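# Load a staple stick onto an open stapler's rail

## Task

Pick one stick of staples out of the tray and place it so it straddles the open stapler's rail with its legs pointing down, leaving the stapler resting flat on the table top with nothing between it and the table; the stick and the stapler must stay that way without the robot holding them, and the grippers must release and back away at the end.

## Robot and tools

Robot: two 6-joint arms, left_arm and right_arm, each with a parallel two-finger gripper. Their URDF root links sit in the scene frame at left_arm (-0.036, +0.242, 0) m, quat_wxyz (+0.997, 0, 0, +0.075), and right_arm (+0.019, -0.286, 0) m, quat_wxyz (+1.000, 0, 0, -0.023). Scene frame: origin on the table surface midway between the arms, +x away from the robot over the table, +z up, left_arm on the +y side. The arm names do not indicate which side of a picture they appear on.

Gripper geometry: fingers extend along the gripper's +z axis and close along its y axis. The reported end_effector_position (link pinch) lies between the finger pads, a little under 1 cm back from the tips. Printed hand positions can be off, especially with the arm stretched far.

execute_actions is the only motion tool. Its argument actions holds zero or one item. An empty list ({"actions": []}) just returns the state. A move item is {"rows": [[...]], "steps": n} with n from 1 to 15 control steps of 1/30 s (default 15); rows has 1 to 15 rows, one per step, and the final row repeats if rows run out. A wait item is {"steps": n} with n up to 300 and no rows; it returns after that many steps since the previous result, and your reply time is counted within them. Optional pictures: false drops the camera images from the result. A refused call moves nothing.

Each row is one flat list of 14 numbers covering both arms, always all 14 even if one arm stays still: left_arm waist, shoulder, elbow, wrist pitch, wrist yaw, wrist roll, opening, then the same seven for right_arm. The six joint values are absolute target angles in radians in each arm's own joint space (the same numbers Joint positions reports), not offsets. Stated ranges: waist -2.618 to 3.054, shoulder 0.000 to 3.142, elbow 0.000 to 3.142, wrist pitch -1.571 to 1.571, wrist yaw -1.571 to 1.571, wrist roll -2.094 to 2.094. The true end can differ by up to 0.036 rad; a target more than 0.036 rad beyond a stated end and farther out than the current angle gets the call refused, and a target past the real end is clipped there, possibly reported as "joint sent to its limit" (which can refer to an earlier action still running). The opening is an absolute value from -1 (closed) to +1 (fully open, about 0.087 m between pads).

Motion limits: each step the sent target may lead the measured angle by at most 0.202 rad (waist), 0.258 (shoulder), 0.238 (elbow), 0.573 (wrist pitch), 0.522 (wrist yaw and roll). If targets would shift a gripper more than 70 mm from where it is, all that arm's targets are pulled back toward the current angles. Friction may leave a joint up to about 0.031 rad short, and tiny changes may not move it at all. Arms keep heading for the last row while you think or wait, until everything has nearly stopped or a step is HELD; after that only a new action moves them further.

Gripping: grip_measured reports the finger opening on the command scale; each gripper reads off by up to about 1 mm. To hold something, command about 0.02 below grip_measured for a firm grip, less for a gentle one. Pads push up to about 20 N; closing quickly can squeeze harder or spring the fingers open. Brief tugs on held parts or pushes on loose objects may happen.

Result lines: the state line gives each arm's end_effector_position (m) and end_effector_quat_wxyz in the scene frame. Joint positions and Joint velocities list per arm the six joints (rad, rad/s) then pad gap (m, m/s). Joint torques give drive output per joint in the same order without the gripper; they are offset, scaled and noisy, and nonzero with no contact. HELD marks steps on which your row was wholly or partly not sent. "joint command not followed" means a clearance check altered or blocked joint targets on some steps while the rest of the row still ran. MOTOR HOT appears from 75 °C; at 90 °C that arm halts for 10 s, at 100 °C it goes limp and drops, both shown as OVER-TEMPERATURE FAULT. Avoid holding loads needlessly.

Cameras: cam_head_left, cam_head_right, cam_left_wrist, cam_right_wrist, all 672x504, sent in that order with each result unless turned off. Calibration gives K, distortion and T_world_to_cam (world to camera, metres); wrist camera poses follow reported joints. zoom_image takes camera (one of those names) and region [x0, y0, x1, y1] in that camera's pixels, origin top-left, at most 504 by 504, and returns a closer look at its latest image. read_manual optionally takes section (only "licences") and just returns licence text.

finished_scene takes scene, the current scene number; it ends and grades the scene irreversibly. Replying without any tool call also ends things.

Avoid: dropping or knocking anything off the table, tipping or lifting the stapler off the table, slamming or pushing hard, and letting the arms collide or press on each other. Release the staple stick and move the grippers away before finishing.

Each tool is called after "Call:" as name([rows], argument=value, ...), one row to a line, values as JSON.

## Session

Call:
execute_actions(actions=[])

Scene clock: 0.00 s of 4800.00 s.
left_arm: end_effector_position=(+0.1917, +0.4254, +0.3693) grip_measured=+0.980 end_effector_quat_wxyz=(+0.547, +0.027, +0.832, +0.088) | right_arm: end_effector_position=(+0.0817, +0.1951, +0.2861) grip_measured=+1.000 end_effector_quat_wxyz=(+0.008, +0.301, +0.884, +0.357)
Joint positions: left_arm=[ 0.933  1.194  1.638 -1.074  0.853  0.693  0.087] | right_arm=[ 1.455  1.756  1.885 -0.978  0.125  2.017  0.087]
Joint velocities: left_arm=[-0.007  0.007  0.007 -0.051 -0.037 -0.051  0.   ] | right_arm=[-0.002  0.002 -0.002  0.022 -0.037 -0.081  0.   ]
Joint torques (N m, as the arm reports them, + toward a larger angle): no reading
Motor temperatures (°C, as the motors report them): left_arm=[21 19 21 21 23 20] | right_arm=[22 21 19 23 21 23]

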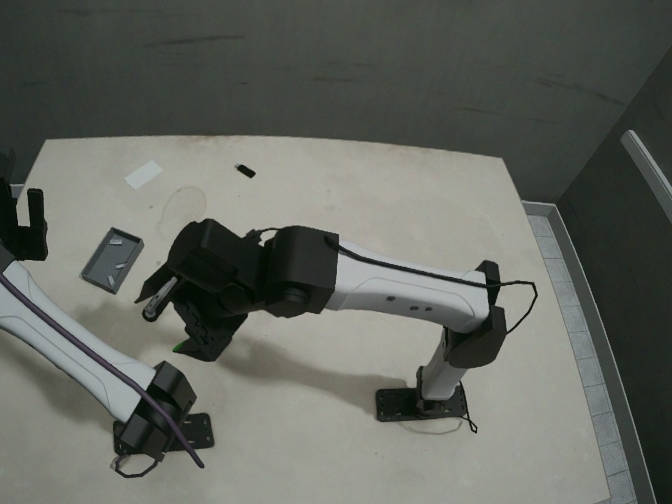

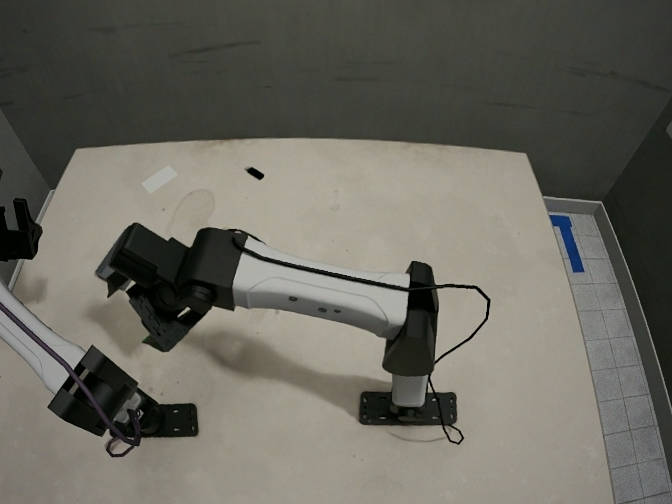

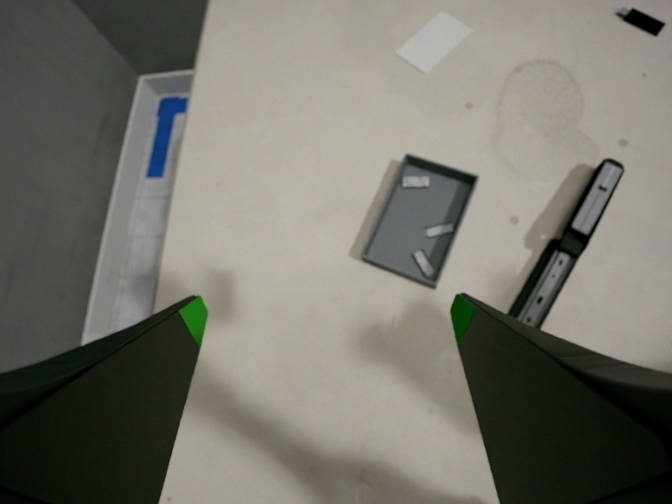

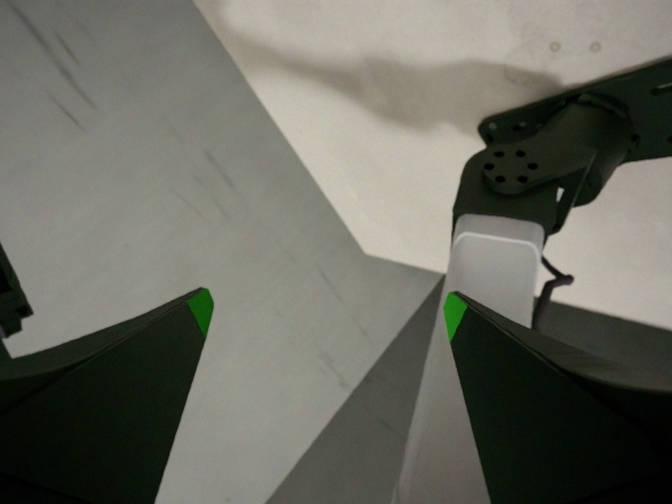

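Call:
execute_actions([
  {"rows":[[0.933,1.194,1.638,-1.074,0.853,0.693,1,-0.6,1.2,1.3,-0.978,0.125,2.0,1]]},
], pictures=false)

Call:
execute_actions([
  {"steps":90},
])

Call:
zoom_image(camera="cam_left_wrist", region=[350,130,650,355])

Scene clock: 2.60 s of 4800.00 s.
left_arm: end_effector_position=(+0.1917, +0.4254, +0.3693) grip_measured=+0.980 end_effector_quat_wxyz=(+0.547, +0.027, +0.832, +0.088) | right_arm: end_effector_position=(+0.3084, -0.1026, +0.2767) grip_measured=+1.000 end_effector_quat_wxyz=(+0.164, +0.648, +0.668, +0.327)
Joint positions: left_arm=[ 0.933  1.194  1.638 -1.074  0.853  0.693  0.087] | right_arm=[ 0.563  1.198  1.331 -0.964  0.123  2.01   0.087]
Joint velocities: left_arm=[-0.012  0.017 -0.012  0.066  0.022 -0.022 -0.   ] | right_arm=[-2.132  0.022 -0.125  0.007  0.066  0.007  0.   ]
Joint torques (N m, as the arm reports them, + toward a larger angle): left_arm=[-0.32 -2.52  5.1   1.36  0.2   0.08] | right_arm=[ 0.55 -3.89  5.7   1.62  0.13 -0.06]
Motor temperatures (°C, as the motors report them): left_arm=[21 20 21 22 23 20] | right_arm=[22 22 20 24 21 23]
Steps of this call (steps 1 to 63: nothing new was sent; steps 64 to 78: all 15 steps of this action). Readings (joint positions):
64: left_arm=[0.933 1.194 1.638 -1.074 0.853 0.693] | right_arm=[1.441 1.735 1.854 -0.956 0.117 2.016]
65: left_arm=[0.933 1.194 1.638 -1.074 0.853 0.693] | right_arm=[1.412 1.695 1.798 -0.946 0.111 2.015]
67: left_arm=[0.933 1.194 1.638 -1.074 0.853 0.693] | right_arm=[1.318 1.597 1.687 -0.949 0.111 2.015]
71: left_arm=[0.933 1.194 1.638 -1.074 0.853 0.693] | right_arm=[1.090 1.360 1.464 -0.946 0.117 2.013]
78: the state above

Scene clock: 5.60 s of 4800.00 s.
left_arm: end_effector_position=(+0.1917, +0.4254, +0.3693) grip_measured=+0.980 end_effector_quat_wxyz=(+0.547, +0.027, +0.832, +0.088) | right_arm: end_effector_position=(+0.3004, -0.4795, +0.2737) grip_measured=+1.000 end_effector_quat_wxyz=(+0.317, +0.910, +0.202, +0.177)
Joint positions: left_arm=[ 0.933  1.194  1.638 -1.074  0.853  0.693  0.087] | right_arm=[-0.599  1.198  1.325 -0.964  0.132  2.008  0.087]
Joint velocities: left_arm=[-0.007  0.012 -0.012  0.007 -0.022  0.095 -0.001] | right_arm=[ 0.007 -0.012 -0.012  0.066 -0.022 -0.007  0.   ]
Joint torques (N m, as the arm reports them, + toward a larger angle): left_arm=[-0.3  -2.52  5.1   1.36  0.21  0.08] | right_arm=[ 0.21 -4.11  5.63  1.6   0.03 -0.03]
Motor temperatures (°C, as the motors report them): left_arm=[21 20 22 22 23 20] | right_arm=[22 22 20 24 21 23]
Steps of this call (steps 1 to 45: the robot went on to your last target; steps 46 to 90: nothing new was sent). Readings (joint positions):
1: left_arm=[0.933 1.194 1.638 -1.074 0.853 0.693] | right_arm=[0.487 1.198 1.328 -0.964 0.123 2.010]
2: left_arm=[0.933 1.194 1.638 -1.074 0.853 0.693] | right_arm=[0.411 1.198 1.326 -0.964 0.123 2.009]
4: left_arm=[0.933 1.194 1.638 -1.074 0.853 0.693] | right_arm=[0.258 1.198 1.325 -0.964 0.122 2.009]
8: left_arm=[0.933 1.194 1.638 -1.074 0.853 0.693] | right_arm=[-0.047 1.198 1.325 -0.964 0.122 2.008]
90: the state above
All arms were judged still, so your last target was given up. Only a new action makes them travel on or press farther. Fingers that are still opening or closing keep moving.
camera_calibration (this result's frames):
cam_right_wrist: T_world_to_cam=[[-0.245506, 0.711289, -0.658631, 0.596039], [0.209878, 0.702311, 0.680228, 0.106255], [0.946403, 0.028768, -0.321706, -0.0407122], [0, 0, 0, 1]] pos_world=[0.162561, -0.497409, 0.307195]

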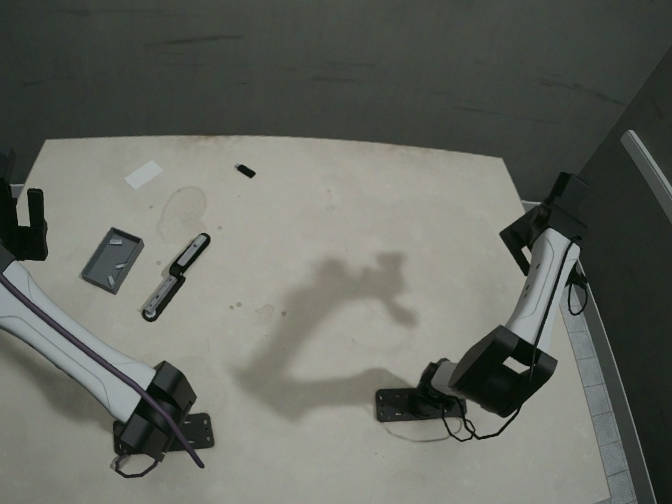

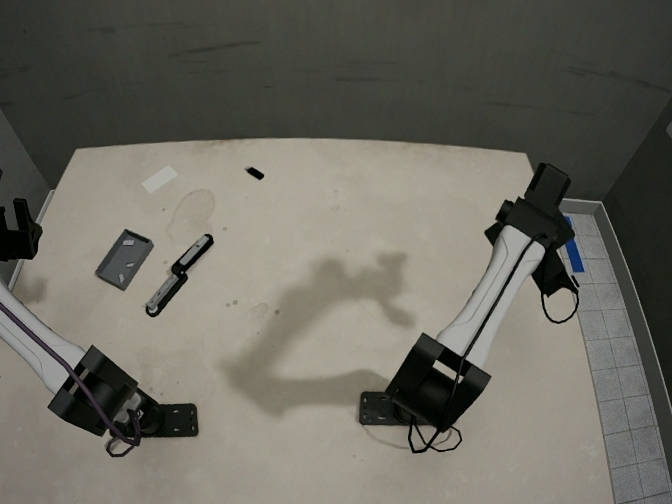

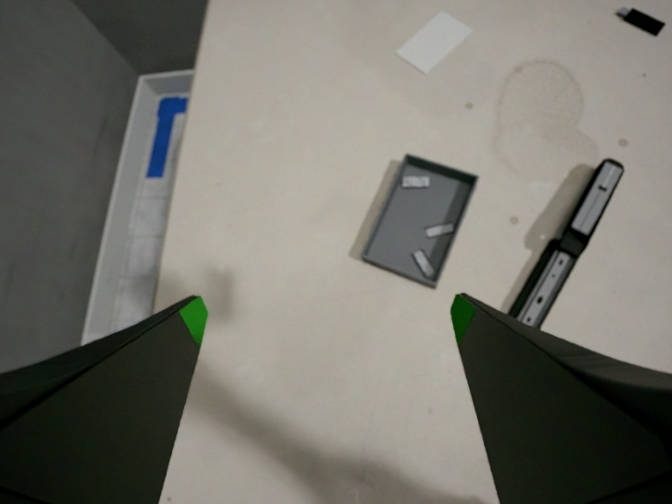

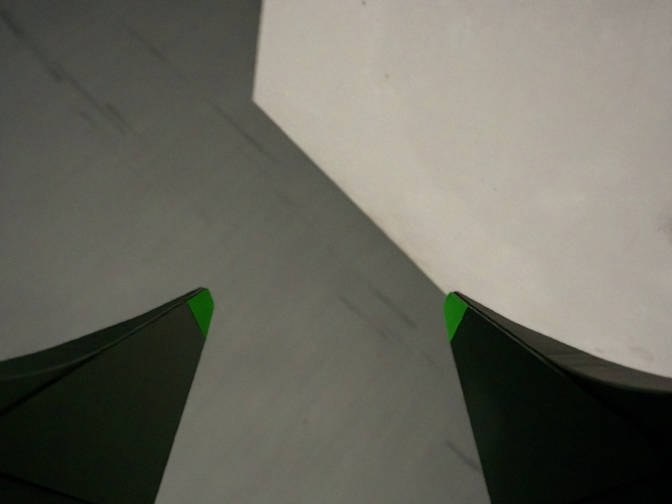

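Region (350, 130, 650, 355) of cam_left_wrist's 672x504 image, scaled by 1.680, with more detail than that image has; it fills the top 378 rows of this view, and the rest is white.

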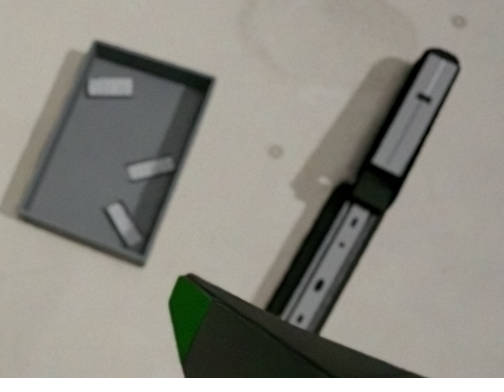

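Call:
execute_actions([
  {"rows":[[0.07,1.8,1.738,-1.313,0,1.57,0,-0.6,1.2,1.3,-0.978,0.125,2.0,1]]},
], pictures=false)

Call:
execute_actions([
  {"rows":[[0.07,1.996,1.738,-1.313,0,1.57,0,-0.6,1.2,1.3,-0.978,0.125,2.0,1]]},
], pictures=false)

Call:
execute_actions([
  {"steps":40},
])

Scene clock: 9.93 s of 4800.00 s.
left_arm: end_effector_position=(+0.3351, +0.3614, +0.1474) grip_measured=+0.000 end_effector_quat_wxyz=(+0.086, +0.590, +0.801, +0.049) | right_arm: end_effector_position=(+0.3004, -0.4795, +0.2737) grip_measured=+1.000 end_effector_quat_wxyz=(+0.316, +0.910, +0.203, +0.178)
Joint positions: left_arm=[ 0.086  1.854  1.727 -1.256  0.068  1.499  0.044] | right_arm=[-0.599  1.198  1.325 -0.964  0.132  2.008  0.087]
Joint velocities: left_arm=[-1.346 -0.212  0.012 -0.154 -0.066  0.388  0.   ] | right_arm=[ 0.012 -0.012 -0.007 -0.022 -0.037  0.007  0.   ]
Joint torques (N m, as the arm reports them, + toward a larger angle): left_arm=[  6.2  -12.1    6.42   0.27  -0.33   0.1 ] | right_arm=[ 0.2  -4.09  5.62  1.59  0.03 -0.03]
Motor temperatures (°C, as the motors report them): left_arm=[21 20 22 23 23 20] | right_arm=[22 22 20 25 21 23]
Steps of this call (steps 1 to 90: nothing new was sent; then 0.83 s passed at rest; steps 91 to 105: all 15 steps of this action). Readings (joint positions):
91: left_arm=[0.902 1.217 1.663 -1.108 0.784 0.760] | right_arm=[-0.599 1.198 1.325 -0.964 0.132 2.008]
92: left_arm=[0.843 1.258 1.699 -1.134 0.707 0.841] | right_arm=[-0.599 1.198 1.325 -0.964 0.132 2.008]
94: left_arm=[0.733 1.359 1.731 -1.157 0.565 0.990] | right_arm=[-0.599 1.198 1.325 -0.964 0.132 2.008]
98: left_arm=[0.526 1.609 1.735 -1.198 0.301 1.256] | right_arm=[-0.599 1.198 1.325 -0.964 0.132 2.008]
105: the state above

Scene clock: 10.43 s of 4800.00 s.
left_arm: end_effector_position=(+0.3331, +0.3647, +0.0987) grip_measured=+0.000 end_effector_quat_wxyz=(+0.009, +0.623, +0.782, +0.003) | right_arm: end_effector_position=(+0.3004, -0.4795, +0.2737) grip_measured=+1.000 end_effector_quat_wxyz=(+0.316, +0.910, +0.203, +0.178)
Joint positions: left_arm=[ 0.068  2.003  1.744 -1.296  0.01   1.563  0.044] | right_arm=[-0.599  1.198  1.325 -0.964  0.132  2.008  0.087]
Joint velocities: left_arm=[ 0.007  0.002  0.002 -0.007 -0.007  0.007  0.001] | right_arm=[ 0.007 -0.017  0.002 -0.037  0.007  0.037  0.   ]
Joint torques (N m, as the arm reports them, + toward a larger angle): left_arm=[ -0.23 -10.56   4.9    0.04  -0.05   0.13] | right_arm=[ 0.21 -4.09  5.63  1.59  0.03 -0.03]
Motor temperatures (°C, as the motors report them): left_arm=[21 20 22 23 23 20] | right_arm=[22 22 20 25 21 23]
Steps of this call (steps 1 to 15: all 15 steps of this action). Readings (joint positions):
1: left_arm=[0.051 1.861 1.733 -1.269 0.065 1.513] | right_arm=[-0.599 1.198 1.325 -0.964 0.132 2.008]
2: left_arm=[0.035 1.877 1.742 -1.276 0.061 1.524] | right_arm=[-0.599 1.198 1.325 -0.964 0.132 2.008]
4: left_arm=[0.039 1.929 1.744 -1.279 0.048 1.539] | right_arm=[-0.599 1.198 1.325 -0.964 0.132 2.008]
8: left_arm=[0.066 2.002 1.744 -1.288 0.021 1.554] | right_arm=[-0.599 1.198 1.325 -0.964 0.132 2.008]
15: the state above

Scene clock: 11.77 s of 4800.00 s.
left_arm: end_effector_position=(+0.3326, +0.3650, +0.0988) grip_measured=+0.000 end_effector_quat_wxyz=(+0.008, +0.624, +0.782, +0.003) | right_arm: end_effector_position=(+0.3004, -0.4795, +0.2737) grip_measured=+1.000 end_effector_quat_wxyz=(+0.316, +0.910, +0.203, +0.178)
Joint positions: left_arm=[ 0.068  2.003  1.744 -1.297  0.008  1.565  0.044] | right_arm=[-0.599  1.198  1.325 -0.964  0.132  2.008  0.087]
Joint velocities: left_arm=[-0.002  0.002  0.002  0.051 -0.007  0.051  0.   ] | right_arm=[-0.002  0.002 -0.022  0.037 -0.007  0.022  0.   ]
Joint torques (N m, as the arm reports them, + toward a larger angle): left_arm=[ -0.23 -10.5    4.89   0.05  -0.04   0.14] | right_arm=[ 0.21 -4.09  5.62  1.59  0.03 -0.03]
Motor temperatures (°C, as the motors report them): left_arm=[21 20 22 22 23 20] | right_arm=[22 22 20 25 21 23]
Steps of this call (steps 1 to 15: the robot went on to your last target; steps 16 to 40: nothing new was sent). Readings (joint positions):
1: left_arm=[0.068 2.003 1.744 -1.296 0.009 1.564] | right_arm=[-0.599 1.198 1.325 -0.964 0.132 2.008]
2: left_arm=[0.068 2.003 1.744 -1.297 0.009 1.564] | right_arm=[-0.599 1.198 1.325 -0.964 0.132 2.008]
4: left_arm=[0.068 2.003 1.744 -1.297 0.008 1.564] | right_arm=[-0.599 1.198 1.325 -0.964 0.132 2.008]
8: left_arm=[0.068 2.003 1.744 -1.297 0.008 1.565] | right_arm=[-0.599 1.198 1.325 -0.964 0.132 2.008]
40: the state above
All arms were judged still, so your last target was given up. Only a new action makes them travel on or press farther. Fingers that are still opening or closing keep moving.
camera_calibration (this result's frames):
cam_left_wrist: T_world_to_cam=[[-0.978713, -0.205165, 0.00522255, 0.397995], [-0.125971, 0.620631, 0.773918, -0.246332], [-0.162022, 0.756786, -0.633265, -0.0243864], [0, 0, 0, 1]] pos_world=[0.354541, 0.252992, 0.173119]
cam_right_wrist: T_world_to_cam=[[-0.245576, 0.711375, -0.658512, 0.596041], [0.209583, 0.70221, 0.680423, 0.106191], [0.94645, 0.0290824, -0.321538, -0.040658], [0, 0, 0, 1]] pos_world=[0.162598, -0.497395, 0.307172]

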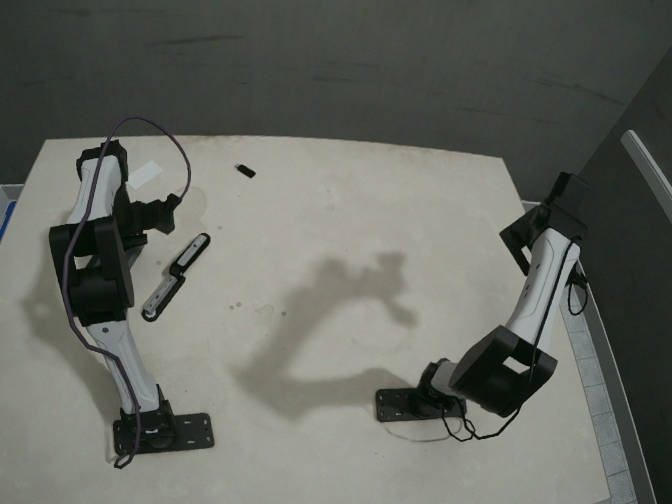

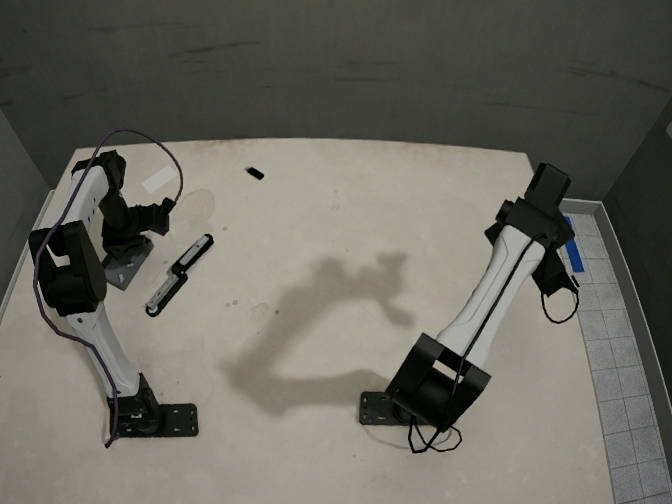

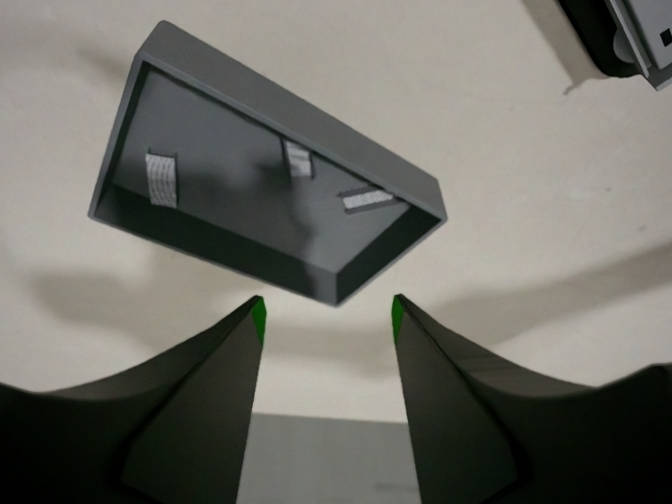

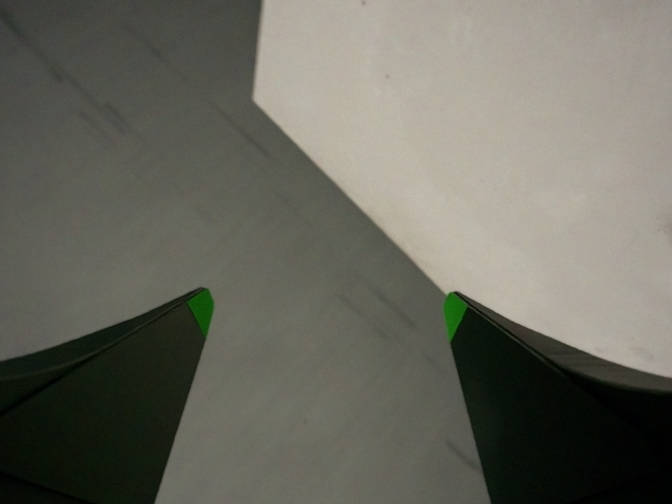

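Call:
zoom_image(camera="cam_left_wrist", region=[120,100,440,260])

Call:
zoom_image(camera="cam_head_left", region=[120,220,240,330])

Region (120, 100, 440, 260) of cam_left_wrist's 672x504 image, scaled by 1.575, with more detail than that image has.

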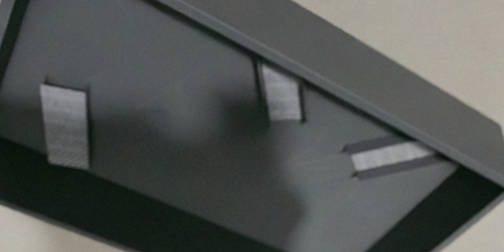

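Region (120, 220, 240, 330) of cam_head_left's 672x504 image, scaled by 4.200, with more detail than that image has; it fills the top 462 rows of this view, and the rest is white.

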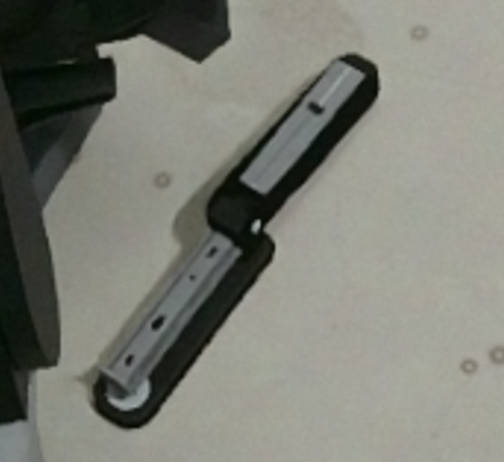

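Call:
execute_actions([
  {"rows":[[0.08,2.07,1.83,-1.32,0,1.63,-0.1,-0.6,1.2,1.3,-0.978,0.125,2,1],[0.09,2.14,1.92,-1.33,0,1.69,-0.2,-0.6,1.2,1.3,-0.978,0.125,2,1],[0.1,2.21,2.0,-1.34,0,1.75,-0.3,-0.6,1.2,1.3,-0.978,0.125,2,1],[0.11,2.28,2.08,-1.35,0,1.81,-0.4,-0.6,1.2,1.3,-0.978,0.125,2,1],[0.122,2.36,2.143,-1.355,0,1.88,-0.4,-0.6,1.2,1.3,-0.978,0.125,2,1]]},
], pictures=false)

Call:
execute_actions([
  {"steps":20},
])

Scene clock: 14.50 s of 4800.00 s.
left_arm: end_effector_position=(+0.4069, +0.4071, +0.0464) grip_measured=-0.400 end_effector_quat_wxyz=(-0.001, +0.711, +0.703, -0.006) | right_arm: end_effector_position=(+0.3004, -0.4795, +0.2737) grip_measured=+1.000 end_effector_quat_wxyz=(+0.316, +0.910, +0.203, +0.178)
Joint positions: left_arm=[ 0.124  2.371  2.126 -1.337  0.003  1.857  0.026] | right_arm=[-0.599  1.198  1.325 -0.964  0.132  2.008  0.087]
Joint velocities: left_arm=[ 0.022 -0.032  0.051 -0.007 -0.022  0.154 -0.   ] | right_arm=[ 0.017  0.002 -0.002  0.037  0.022 -0.007  0.   ]
Joint torques (N m, as the arm reports them, + toward a larger angle): left_arm=[ -0.53 -13.48   6.33  -0.03  -0.01   0.13] | right_arm=[ 0.21 -4.09  5.62  1.59  0.04 -0.03]
Motor temperatures (°C, as the motors report them): left_arm=[21 21 22 22 23 20] | right_arm=[22 22 20 25 21 23]
Steps of this call (steps 1 to 67: nothing new was sent; steps 68 to 82: all 15 steps of this action). Readings (joint positions):
68: left_arm=[0.069 2.011 1.759 -1.309 0.008 1.575] | right_arm=[-0.599 1.198 1.325 -0.964 0.132 2.008]
69: left_arm=[0.070 2.036 1.803 -1.329 0.007 1.596] | right_arm=[-0.599 1.198 1.325 -0.964 0.132 2.008]
71: left_arm=[0.080 2.131 1.950 -1.347 0.007 1.658] | right_arm=[-0.599 1.198 1.325 -0.964 0.132 2.008]
75: left_arm=[0.113 2.317 2.123 -1.317 0.006 1.784] | right_arm=[-0.599 1.198 1.325 -0.964 0.132 2.008]
82: the state above

Scene clock: 15.17 s of 4800.00 s.
left_arm: end_effector_position=(+0.4072, +0.4070, +0.0467) grip_measured=-0.400 end_effector_quat_wxyz=(-0.002, +0.718, +0.696, -0.006) | right_arm: end_effector_position=(+0.3004, -0.4795, +0.2737) grip_measured=+1.000 end_effector_quat_wxyz=(+0.316, +0.910, +0.203, +0.178)
Joint positions: left_arm=[ 0.124  2.371  2.128 -1.34   0.003  1.875  0.026] | right_arm=[-0.599  1.198  1.325 -0.964  0.132  2.008  0.087]
Joint velocities: left_arm=[ 0.007 -0.017 -0.007  0.007 -0.051 -0.022 -0.   ] | right_arm=[-0.007 -0.012  0.017  0.081 -0.022 -0.081  0.   ]
Joint torques (N m, as the arm reports them, + toward a larger angle): left_arm=[ -0.54 -13.47   6.47  -0.04  -0.01   0.14] | right_arm=[ 0.21 -4.09  5.61  1.59  0.03 -0.03]
Motor temperatures (°C, as the motors report them): left_arm=[21 21 22 22 23 20] | right_arm=[22 22 21 25 21 23]
Steps of this call (steps 1 to 20: the robot went on to your last target). Readings (joint positions):
1: left_arm=[0.124 2.371 2.128 -1.337 0.003 1.860] | right_arm=[-0.599 1.198 1.325 -0.964 0.132 2.008]
2: left_arm=[0.124 2.371 2.128 -1.337 0.003 1.863] | right_arm=[-0.599 1.198 1.325 -0.964 0.132 2.008]
4: left_arm=[0.124 2.371 2.128 -1.338 0.003 1.868] | right_arm=[-0.599 1.198 1.325 -0.964 0.132 2.008]
8: left_arm=[0.124 2.371 2.128 -1.339 0.003 1.872] | right_arm=[-0.599 1.198 1.325 -0.964 0.132 2.008]
20: the state above
camera_calibration (this result's frames):
cam_left_wrist: T_world_to_cam=[[-0.998357, 0.0481613, 0.0310543, 0.383633], [0.0545163, 0.63122, 0.773686, -0.300431], [0.0176596, 0.774107, -0.632808, -0.157317], [0, 0, 0, 1]] pos_world=[0.402159, 0.292941, 0.120974]
cam_right_wrist: T_world_to_cam=[[-0.245576, 0.711375, -0.658512, 0.596041], [0.209583, 0.70221, 0.680423, 0.106191], [0.94645, 0.0290824, -0.321538, -0.040658], [0, 0, 0, 1]] pos_world=[0.162598, -0.497395, 0.307172]

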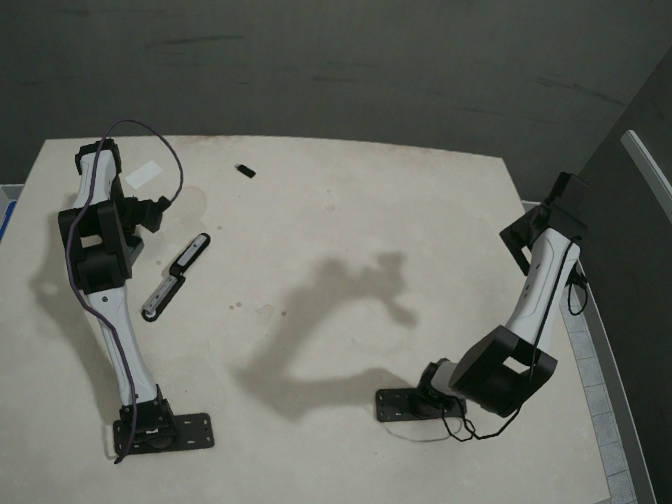

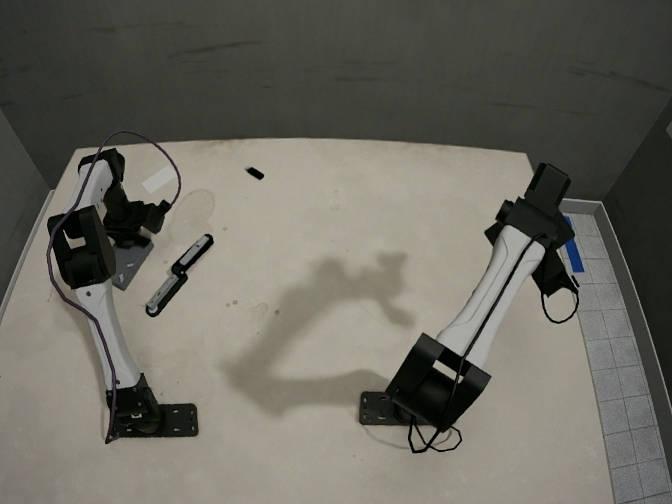

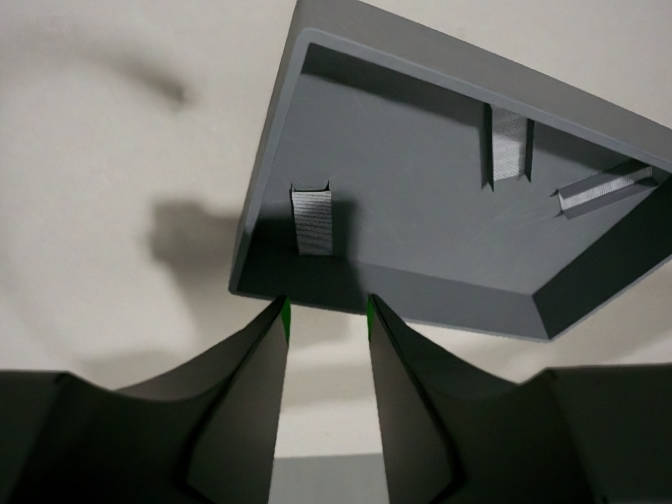

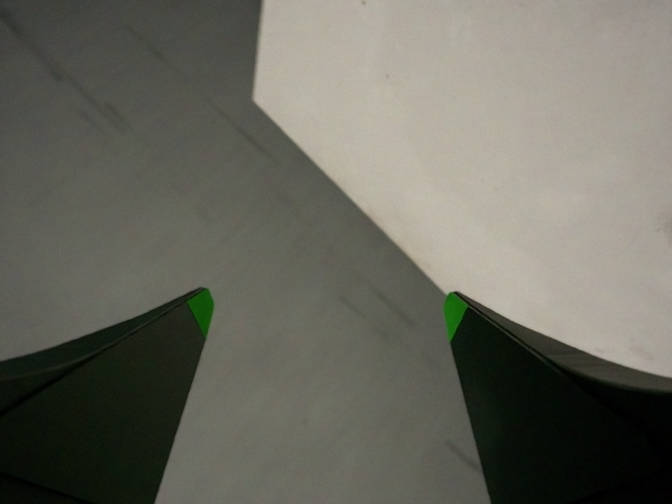

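Call:
execute_actions([
  {"rows":[[0.115,2.365,2.14,-1.31,0,1.87,-0.45,-0.6,1.2,1.3,-0.978,0.125,2,1],[0.108,2.37,2.12,-1.28,0,1.86,-0.45,-0.6,1.2,1.3,-0.978,0.125,2,1],[0.108,2.372,2.1,-1.26,0,1.855,-0.45,-0.6,1.2,1.3,-0.978,0.125,2,1],[0.108,2.375,2.075,-1.245,0,1.855,-0.45,-0.6,1.2,1.3,-0.978,0.125,2,1],[0.108,2.375,2.055,-1.235,0,1.855,-0.45,-0.6,1.2,1.3,-0.978,0.125,2,1]]},
], pictures=false)

Call:
execute_actions([
  {"steps":20},
])

Scene clock: 17.30 s of 4800.00 s.
left_arm: end_effector_position=(+0.4170, +0.4074, +0.0410) grip_measured=-0.450 end_effector_quat_wxyz=(+0.003, +0.715, +0.699, +0.017) | right_arm: end_effector_position=(+0.3004, -0.4795, +0.2737) grip_measured=+1.000 end_effector_quat_wxyz=(+0.316, +0.910, +0.203, +0.178)
Joint positions: left_arm=[ 0.113  2.364  2.088 -1.262 -0.011  1.858  0.024] | right_arm=[-0.599  1.198  1.325 -0.964  0.132  2.008  0.087]
Joint velocities: left_arm=[ 0.007 -0.002  0.002  0.066 -0.037 -0.095 -0.   ] | right_arm=[-0.022 -0.007  0.007  0.081 -0.095 -0.022  0.   ]
Joint torques (N m, as the arm reports them, + toward a larger angle): left_arm=[ -0.87 -11.83   2.86   0.42   0.1    0.08] | right_arm=[ 0.19 -4.1   5.62  1.59  0.03 -0.03]
Motor temperatures (°C, as the motors report them): left_arm=[21 22 22 22 23 20] | right_arm=[22 22 21 26 21 23]
Steps of this call (steps 1 to 15: the robot went on to your last target; steps 16 to 49: nothing new was sent; steps 50 to 64: all 15 steps of this action). Readings (joint positions):
50: left_arm=[0.124 2.371 2.128 -1.339 0.003 1.875] | right_arm=[-0.599 1.198 1.325 -0.964 0.132 2.008]
51: left_arm=[0.123 2.371 2.128 -1.333 0.003 1.874] | right_arm=[-0.599 1.198 1.325 -0.964 0.132 2.008]
53: left_arm=[0.120 2.371 2.119 -1.308 0.003 1.869] | right_arm=[-0.599 1.198 1.325 -0.964 0.132 2.008]
57: left_arm=[0.114 2.365 2.091 -1.270 -0.009 1.863] | right_arm=[-0.599 1.198 1.325 -0.964 0.132 2.008]
64: the state above

Scene clock: 17.97 s of 4800.00 s.
left_arm: end_effector_position=(+0.4171, +0.4074, +0.0410) grip_measured=-0.450 end_effector_quat_wxyz=(+0.003, +0.715, +0.699, +0.017) | right_arm: end_effector_position=(+0.3004, -0.4795, +0.2737) grip_measured=+1.000 end_effector_quat_wxyz=(+0.316, +0.910, +0.203, +0.178)
Joint positions: left_arm=[ 0.113  2.364  2.088 -1.261 -0.011  1.857  0.024] | right_arm=[-0.599  1.198  1.325 -0.964  0.132  2.008  0.087]
Joint velocities: left_arm=[-0.007  0.012 -0.002 -0.007  0.051 -0.051  0.001] | right_arm=[-0.007  0.002 -0.017 -0.007 -0.007 -0.022  0.   ]
Joint torques (N m, as the arm reports them, + toward a larger angle): left_arm=[ -0.89 -11.86   2.84   0.42   0.11   0.07] | right_arm=[ 0.2  -4.09  5.62  1.59  0.04 -0.03]
Motor temperatures (°C, as the motors report them): left_arm=[21 23 22 22 23 20] | right_arm=[22 22 21 26 21 23]
Steps of this call (steps 1 to 15: the robot went on to your last target; steps 16 to 20: nothing new was sent). Readings (joint positions):
1: left_arm=[0.113 2.364 2.088 -1.262 -0.011 1.858] | right_arm=[-0.599 1.198 1.325 -0.964 0.132 2.008]
2: left_arm=[0.113 2.364 2.088 -1.261 -0.011 1.857] | right_arm=[-0.599 1.198 1.325 -0.964 0.132 2.008]
4: left_arm=[0.113 2.364 2.088 -1.261 -0.011 1.857] | right_arm=[-0.599 1.198 1.325 -0.964 0.132 2.008]
8: left_arm=[0.113 2.364 2.088 -1.261 -0.011 1.857] | right_arm=[-0.599 1.198 1.325 -0.964 0.132 2.008]
20: the state above
All arms were judged still, so your last target was given up. Only a new action makes them travel on or press farther. Fingers that are still opening or closing keep moving.
camera_calibration (this result's frames):
cam_left_wrist: T_world_to_cam=[[-0.999192, 0.0393387, -0.00829104, 0.399141], [0.0175114, 0.611506, 0.791046, -0.274093], [0.0361887, 0.790261, -0.611701, -0.176578], [0, 0, 0, 1]] pos_world=[0.410009, 0.291451, 0.112117]
cam_right_wrist: T_world_to_cam=[[-0.245576, 0.711375, -0.658512, 0.596041], [0.209583, 0.70221, 0.680423, 0.106191], [0.94645, 0.0290824, -0.321538, -0.040658], [0, 0, 0, 1]] pos_world=[0.162598, -0.497395, 0.307172]

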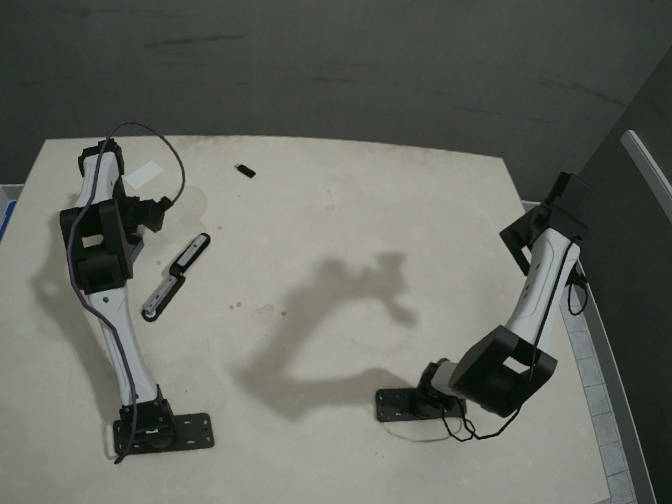

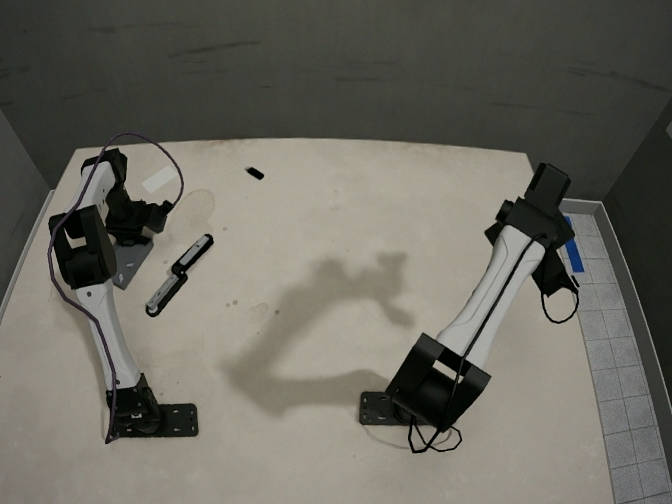

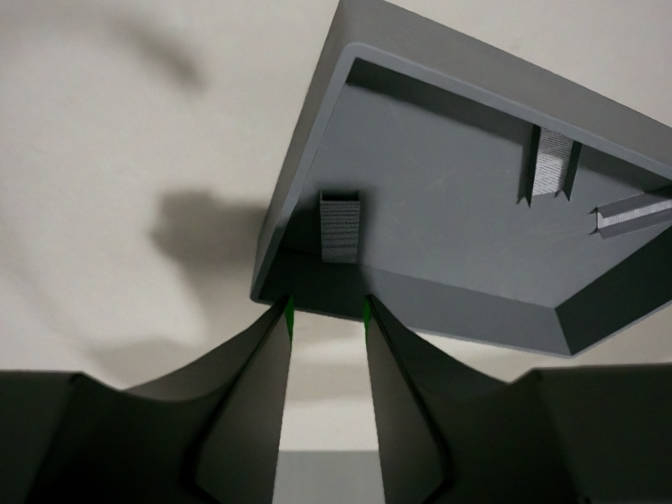

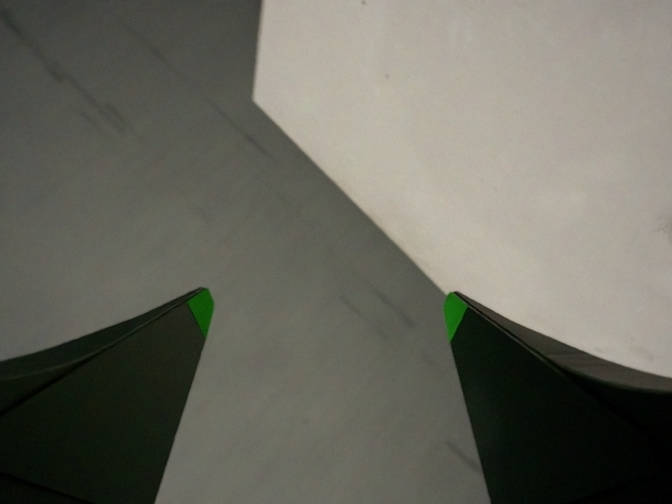

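Call:
execute_actions([
  {"rows":[[0.108,2.36,2.12,-1.3,0,1.855,-0.5,-0.6,1.2,1.3,-0.978,0.125,2,1],[0.108,2.36,2.16,-1.345,0,1.85,-0.5,-0.6,1.2,1.3,-0.978,0.125,2,1],[0.108,2.36,2.16,-1.345,0,1.85,-0.5,-0.6,1.2,1.3,-0.978,0.125,2,1],[0.108,2.36,2.16,-1.345,0,1.85,-0.5,-0.6,1.2,1.3,-0.978,0.125,2,1],[0.108,2.36,2.16,-1.345,0,1.85,-0.5,-0.6,1.2,1.3,-0.978,0.125,2,1],[0.085,2.36,2.16,-1.345,0,1.84,-0.5,-0.6,1.2,1.3,-0.978,0.125,2,1]]},
], pictures=false)

Call:
execute_actions([
  {"rows":[[0.085,2.36,2.13,-1.33,0,1.84,-0.5,-0.6,1.2,1.3,-0.978,0.125,2,1],[0.085,2.36,2.11,-1.31,0,1.84,-0.5,-0.6,1.2,1.3,-0.978,0.125,2,1],[0.085,2.36,2.09,-1.29,0,1.84,-0.5,-0.6,1.2,1.3,-0.978,0.125,2,1],[0.085,2.362,2.065,-1.27,0,1.84,-0.5,-0.6,1.2,1.3,-0.978,0.125,2,1]]},
])

Scene clock: 20.40 s of 4800.00 s.
left_arm: end_effector_position=(+0.4195, +0.3943, +0.0551) grip_measured=-0.500 end_effector_quat_wxyz=(+0.004, +0.720, +0.694, +0.013) | right_arm: end_effector_position=(+0.3004, -0.4795, +0.2737) grip_measured=+1.000 end_effector_quat_wxyz=(+0.316, +0.910, +0.203, +0.178)
Joint positions: left_arm=[ 0.087  2.365  2.147 -1.327 -0.006  1.846  0.022] | right_arm=[-0.599  1.198  1.325 -0.964  0.132  2.008  0.087]
Joint velocities: left_arm=[-0.027  0.002 -0.022 -0.037  0.051  0.022 -0.   ] | right_arm=[ 0.007  0.007  0.022  0.066 -0.051  0.022  0.   ]
Joint torques (N m, as the arm reports them, + toward a larger angle): left_arm=[ -0.63 -13.07   6.34   0.05   0.06   0.06] | right_arm=[ 0.2  -4.11  5.63  1.59  0.04 -0.03]
Motor temperatures (°C, as the motors report them): left_arm=[21 24 22 22 23 20] | right_arm=[22 22 21 26 21 23]
Steps of this call (steps 1 to 58: nothing new was sent; steps 59 to 73: all 15 steps of this action). Readings (joint positions):
59: left_arm=[0.113 2.364 2.092 -1.264 -0.011 1.857] | right_arm=[-0.599 1.198 1.325 -0.964 0.132 2.008]
60: left_arm=[0.113 2.365 2.105 -1.276 -0.010 1.857] | right_arm=[-0.599 1.198 1.325 -0.964 0.132 2.008]
62: left_arm=[0.113 2.365 2.131 -1.297 -0.010 1.856] | right_arm=[-0.599 1.198 1.325 -0.964 0.132 2.008]
66: left_arm=[0.105 2.365 2.147 -1.312 -0.009 1.850] | right_arm=[-0.599 1.198 1.325 -0.964 0.132 2.008]
73: the state above

Scene clock: 20.90 s of 4800.00 s.
left_arm: end_effector_position=(+0.4129, +0.3927, +0.0385) grip_measured=-0.500 end_effector_quat_wxyz=(-0.003, +0.720, +0.694, +0.002) | right_arm: end_effector_position=(+0.3004, -0.4795, +0.2737) grip_measured=+1.000 end_effector_quat_wxyz=(+0.316, +0.910, +0.203, +0.178)
Joint positions: left_arm=[ 0.087  2.364  2.08  -1.287 -0.006  1.845  0.022] | right_arm=[-0.599  1.198  1.325 -0.964  0.132  2.008  0.087]
Joint velocities: left_arm=[-0.012  0.002  0.007  0.066 -0.095 -0.051  0.001] | right_arm=[ 0.002  0.002 -0.002 -0.081 -0.007  0.037  0.   ]
Joint torques (N m, as the arm reports them, + toward a larger angle): left_arm=[ -0.56 -12.77   4.1    0.24   0.07   0.05] | right_arm=[ 0.2  -4.09  5.61  1.59  0.03 -0.03]
Motor temperatures (°C, as the motors report them): left_arm=[21 24 22 22 23 20] | right_arm=[22 22 21 26 21 23]
Steps of this call (steps 1 to 15: all 15 steps of this action). Readings (joint positions):
1: left_arm=[0.087 2.365 2.147 -1.327 -0.006 1.846] | right_arm=[-0.599 1.198 1.325 -0.964 0.132 2.008]
2: left_arm=[0.087 2.365 2.143 -1.325 -0.006 1.845] | right_arm=[-0.599 1.198 1.325 -0.964 0.132 2.008]
4: left_arm=[0.087 2.364 2.121 -1.311 -0.006 1.845] | right_arm=[-0.599 1.198 1.325 -0.964 0.132 2.008]
8: left_arm=[0.087 2.364 2.081 -1.299 -0.006 1.845] | right_arm=[-0.599 1.198 1.325 -0.964 0.132 2.008]
15: the state above
camera_calibration (this result's frames):
cam_left_wrist: T_world_to_cam=[[-0.998301, 0.0539805, 0.0219515, 0.388214], [0.0507812, 0.621092, 0.782091, -0.280182], [0.0285838, 0.781877, -0.622777, -0.159515], [0, 0, 0, 1]] pos_world=[0.406342, 0.277784, 0.111264]
cam_right_wrist: T_world_to_cam=[[-0.245576, 0.711375, -0.658512, 0.596041], [0.209583, 0.70221, 0.680423, 0.106191], [0.94645, 0.0290824, -0.321538, -0.040658], [0, 0, 0, 1]] pos_world=[0.162598, -0.497395, 0.307172]

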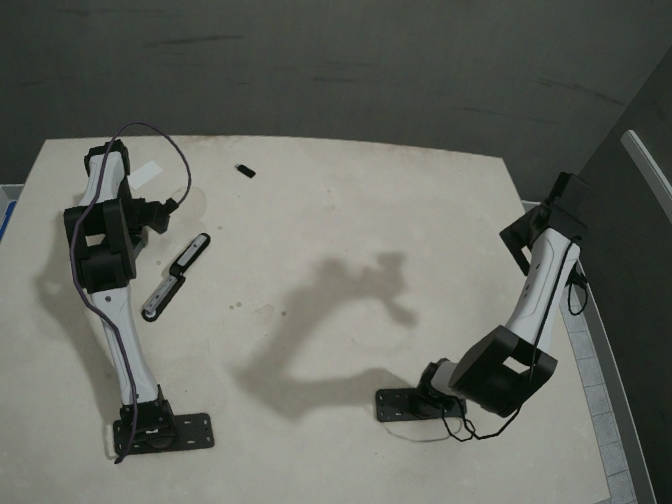

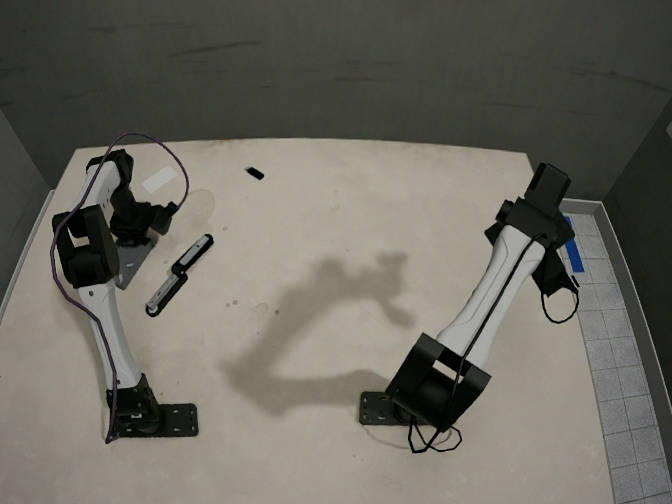

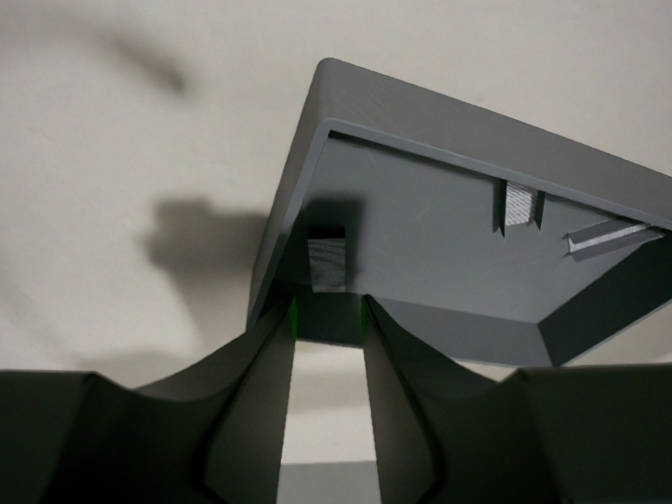

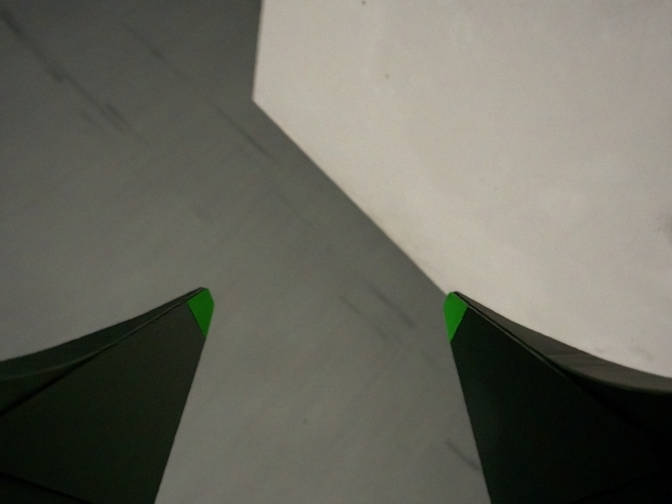

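Call:
execute_actions([
  {"rows":[[0.085,2.37,2.05,-1.25,0,1.84,-0.52,-0.6,1.2,1.3,-0.978,0.125,2,1],[0.085,2.375,2.04,-1.235,0,1.84,-0.52,-0.6,1.2,1.3,-0.978,0.125,2,1]]},
])

Scene clock: 22.00 s of 4800.00 s.
left_arm: end_effector_position=(+0.4160, +0.3935, +0.0330) grip_measured=-0.520 end_effector_quat_wxyz=(+0.001, +0.720, +0.694, +0.008) | right_arm: end_effector_position=(+0.3004, -0.4795, +0.2737) grip_measured=+1.000 end_effector_quat_wxyz=(+0.316, +0.910, +0.203, +0.178)
Joint positions: left_arm=[ 0.087  2.364  2.058 -1.25  -0.006  1.845  0.021] | right_arm=[-0.599  1.198  1.325 -0.964  0.132  2.008  0.087]
Joint velocities: left_arm=[ 0.002  0.007 -0.007  0.007 -0.051  0.051 -0.001] | right_arm=[ 0.012  0.012 -0.012 -0.037 -0.051  0.066  0.   ]
Joint torques (N m, as the arm reports them, + toward a larger angle): left_arm=[ -0.59 -11.83   3.93   0.27   0.07   0.05] | right_arm=[ 0.21 -4.09  5.62  1.59  0.04 -0.03]
Motor temperatures (°C, as the motors report them): left_arm=[21 24 22 22 23 20] | right_arm=[22 22 21 26 21 23]
Steps of this call (steps 1 to 15: the robot went on to your last target; steps 16 to 18: nothing new was sent; steps 19 to 33: all 15 steps of this action). Readings (joint positions):
19: left_arm=[0.087 2.364 2.078 -1.281 -0.006 1.845] | right_arm=[-0.599 1.198 1.325 -0.964 0.132 2.008]
20: left_arm=[0.087 2.364 2.073 -1.275 -0.006 1.845] | right_arm=[-0.599 1.198 1.325 -0.964 0.132 2.008]
22: left_arm=[0.087 2.364 2.063 -1.264 -0.006 1.845] | right_arm=[-0.599 1.198 1.325 -0.964 0.132 2.008]
26: left_arm=[0.087 2.364 2.058 -1.257 -0.006 1.845] | right_arm=[-0.599 1.198 1.325 -0.964 0.132 2.008]
33: the state above
camera_calibration (this result's frames):
cam_left_wrist: T_world_to_cam=[[-0.998509, 0.0539302, 0.0084321, 0.391958], [0.0400325, 0.618495, 0.784769, -0.271114], [0.0371075, 0.783936, -0.619732, -0.168065], [0, 0, 0, 1]] pos_world=[0.408464, 0.278296, 0.105302]
cam_right_wrist: T_world_to_cam=[[-0.245576, 0.711375, -0.658512, 0.596041], [0.209583, 0.70221, 0.680423, 0.106191], [0.94645, 0.0290824, -0.321538, -0.040658], [0, 0, 0, 1]] pos_world=[0.162598, -0.497395, 0.307172]

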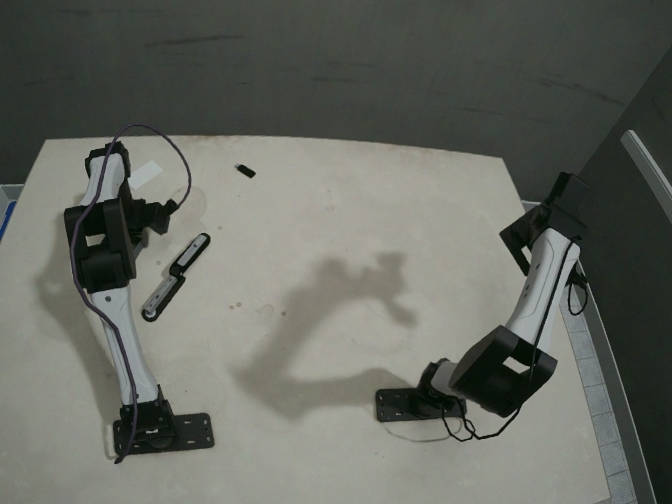

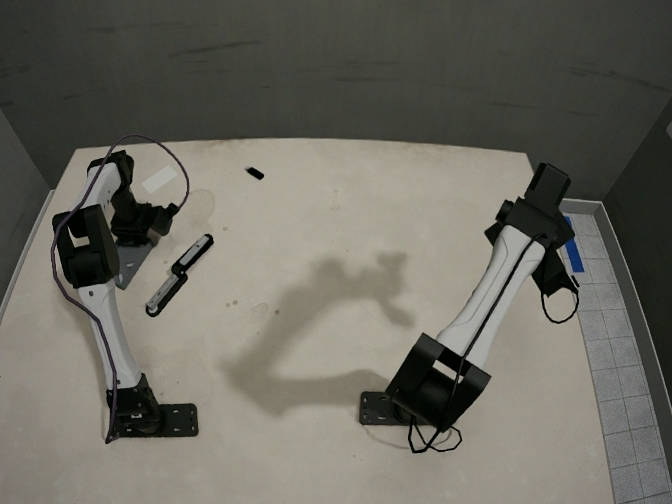

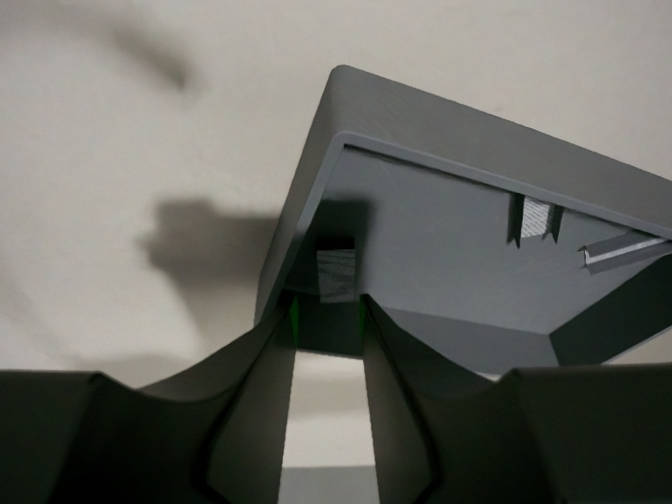

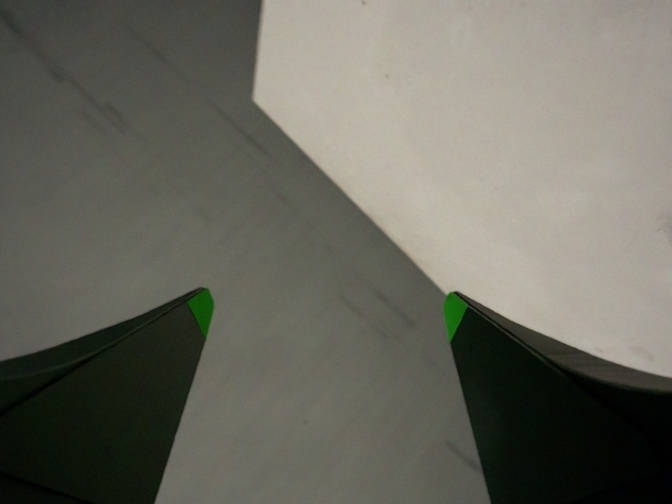

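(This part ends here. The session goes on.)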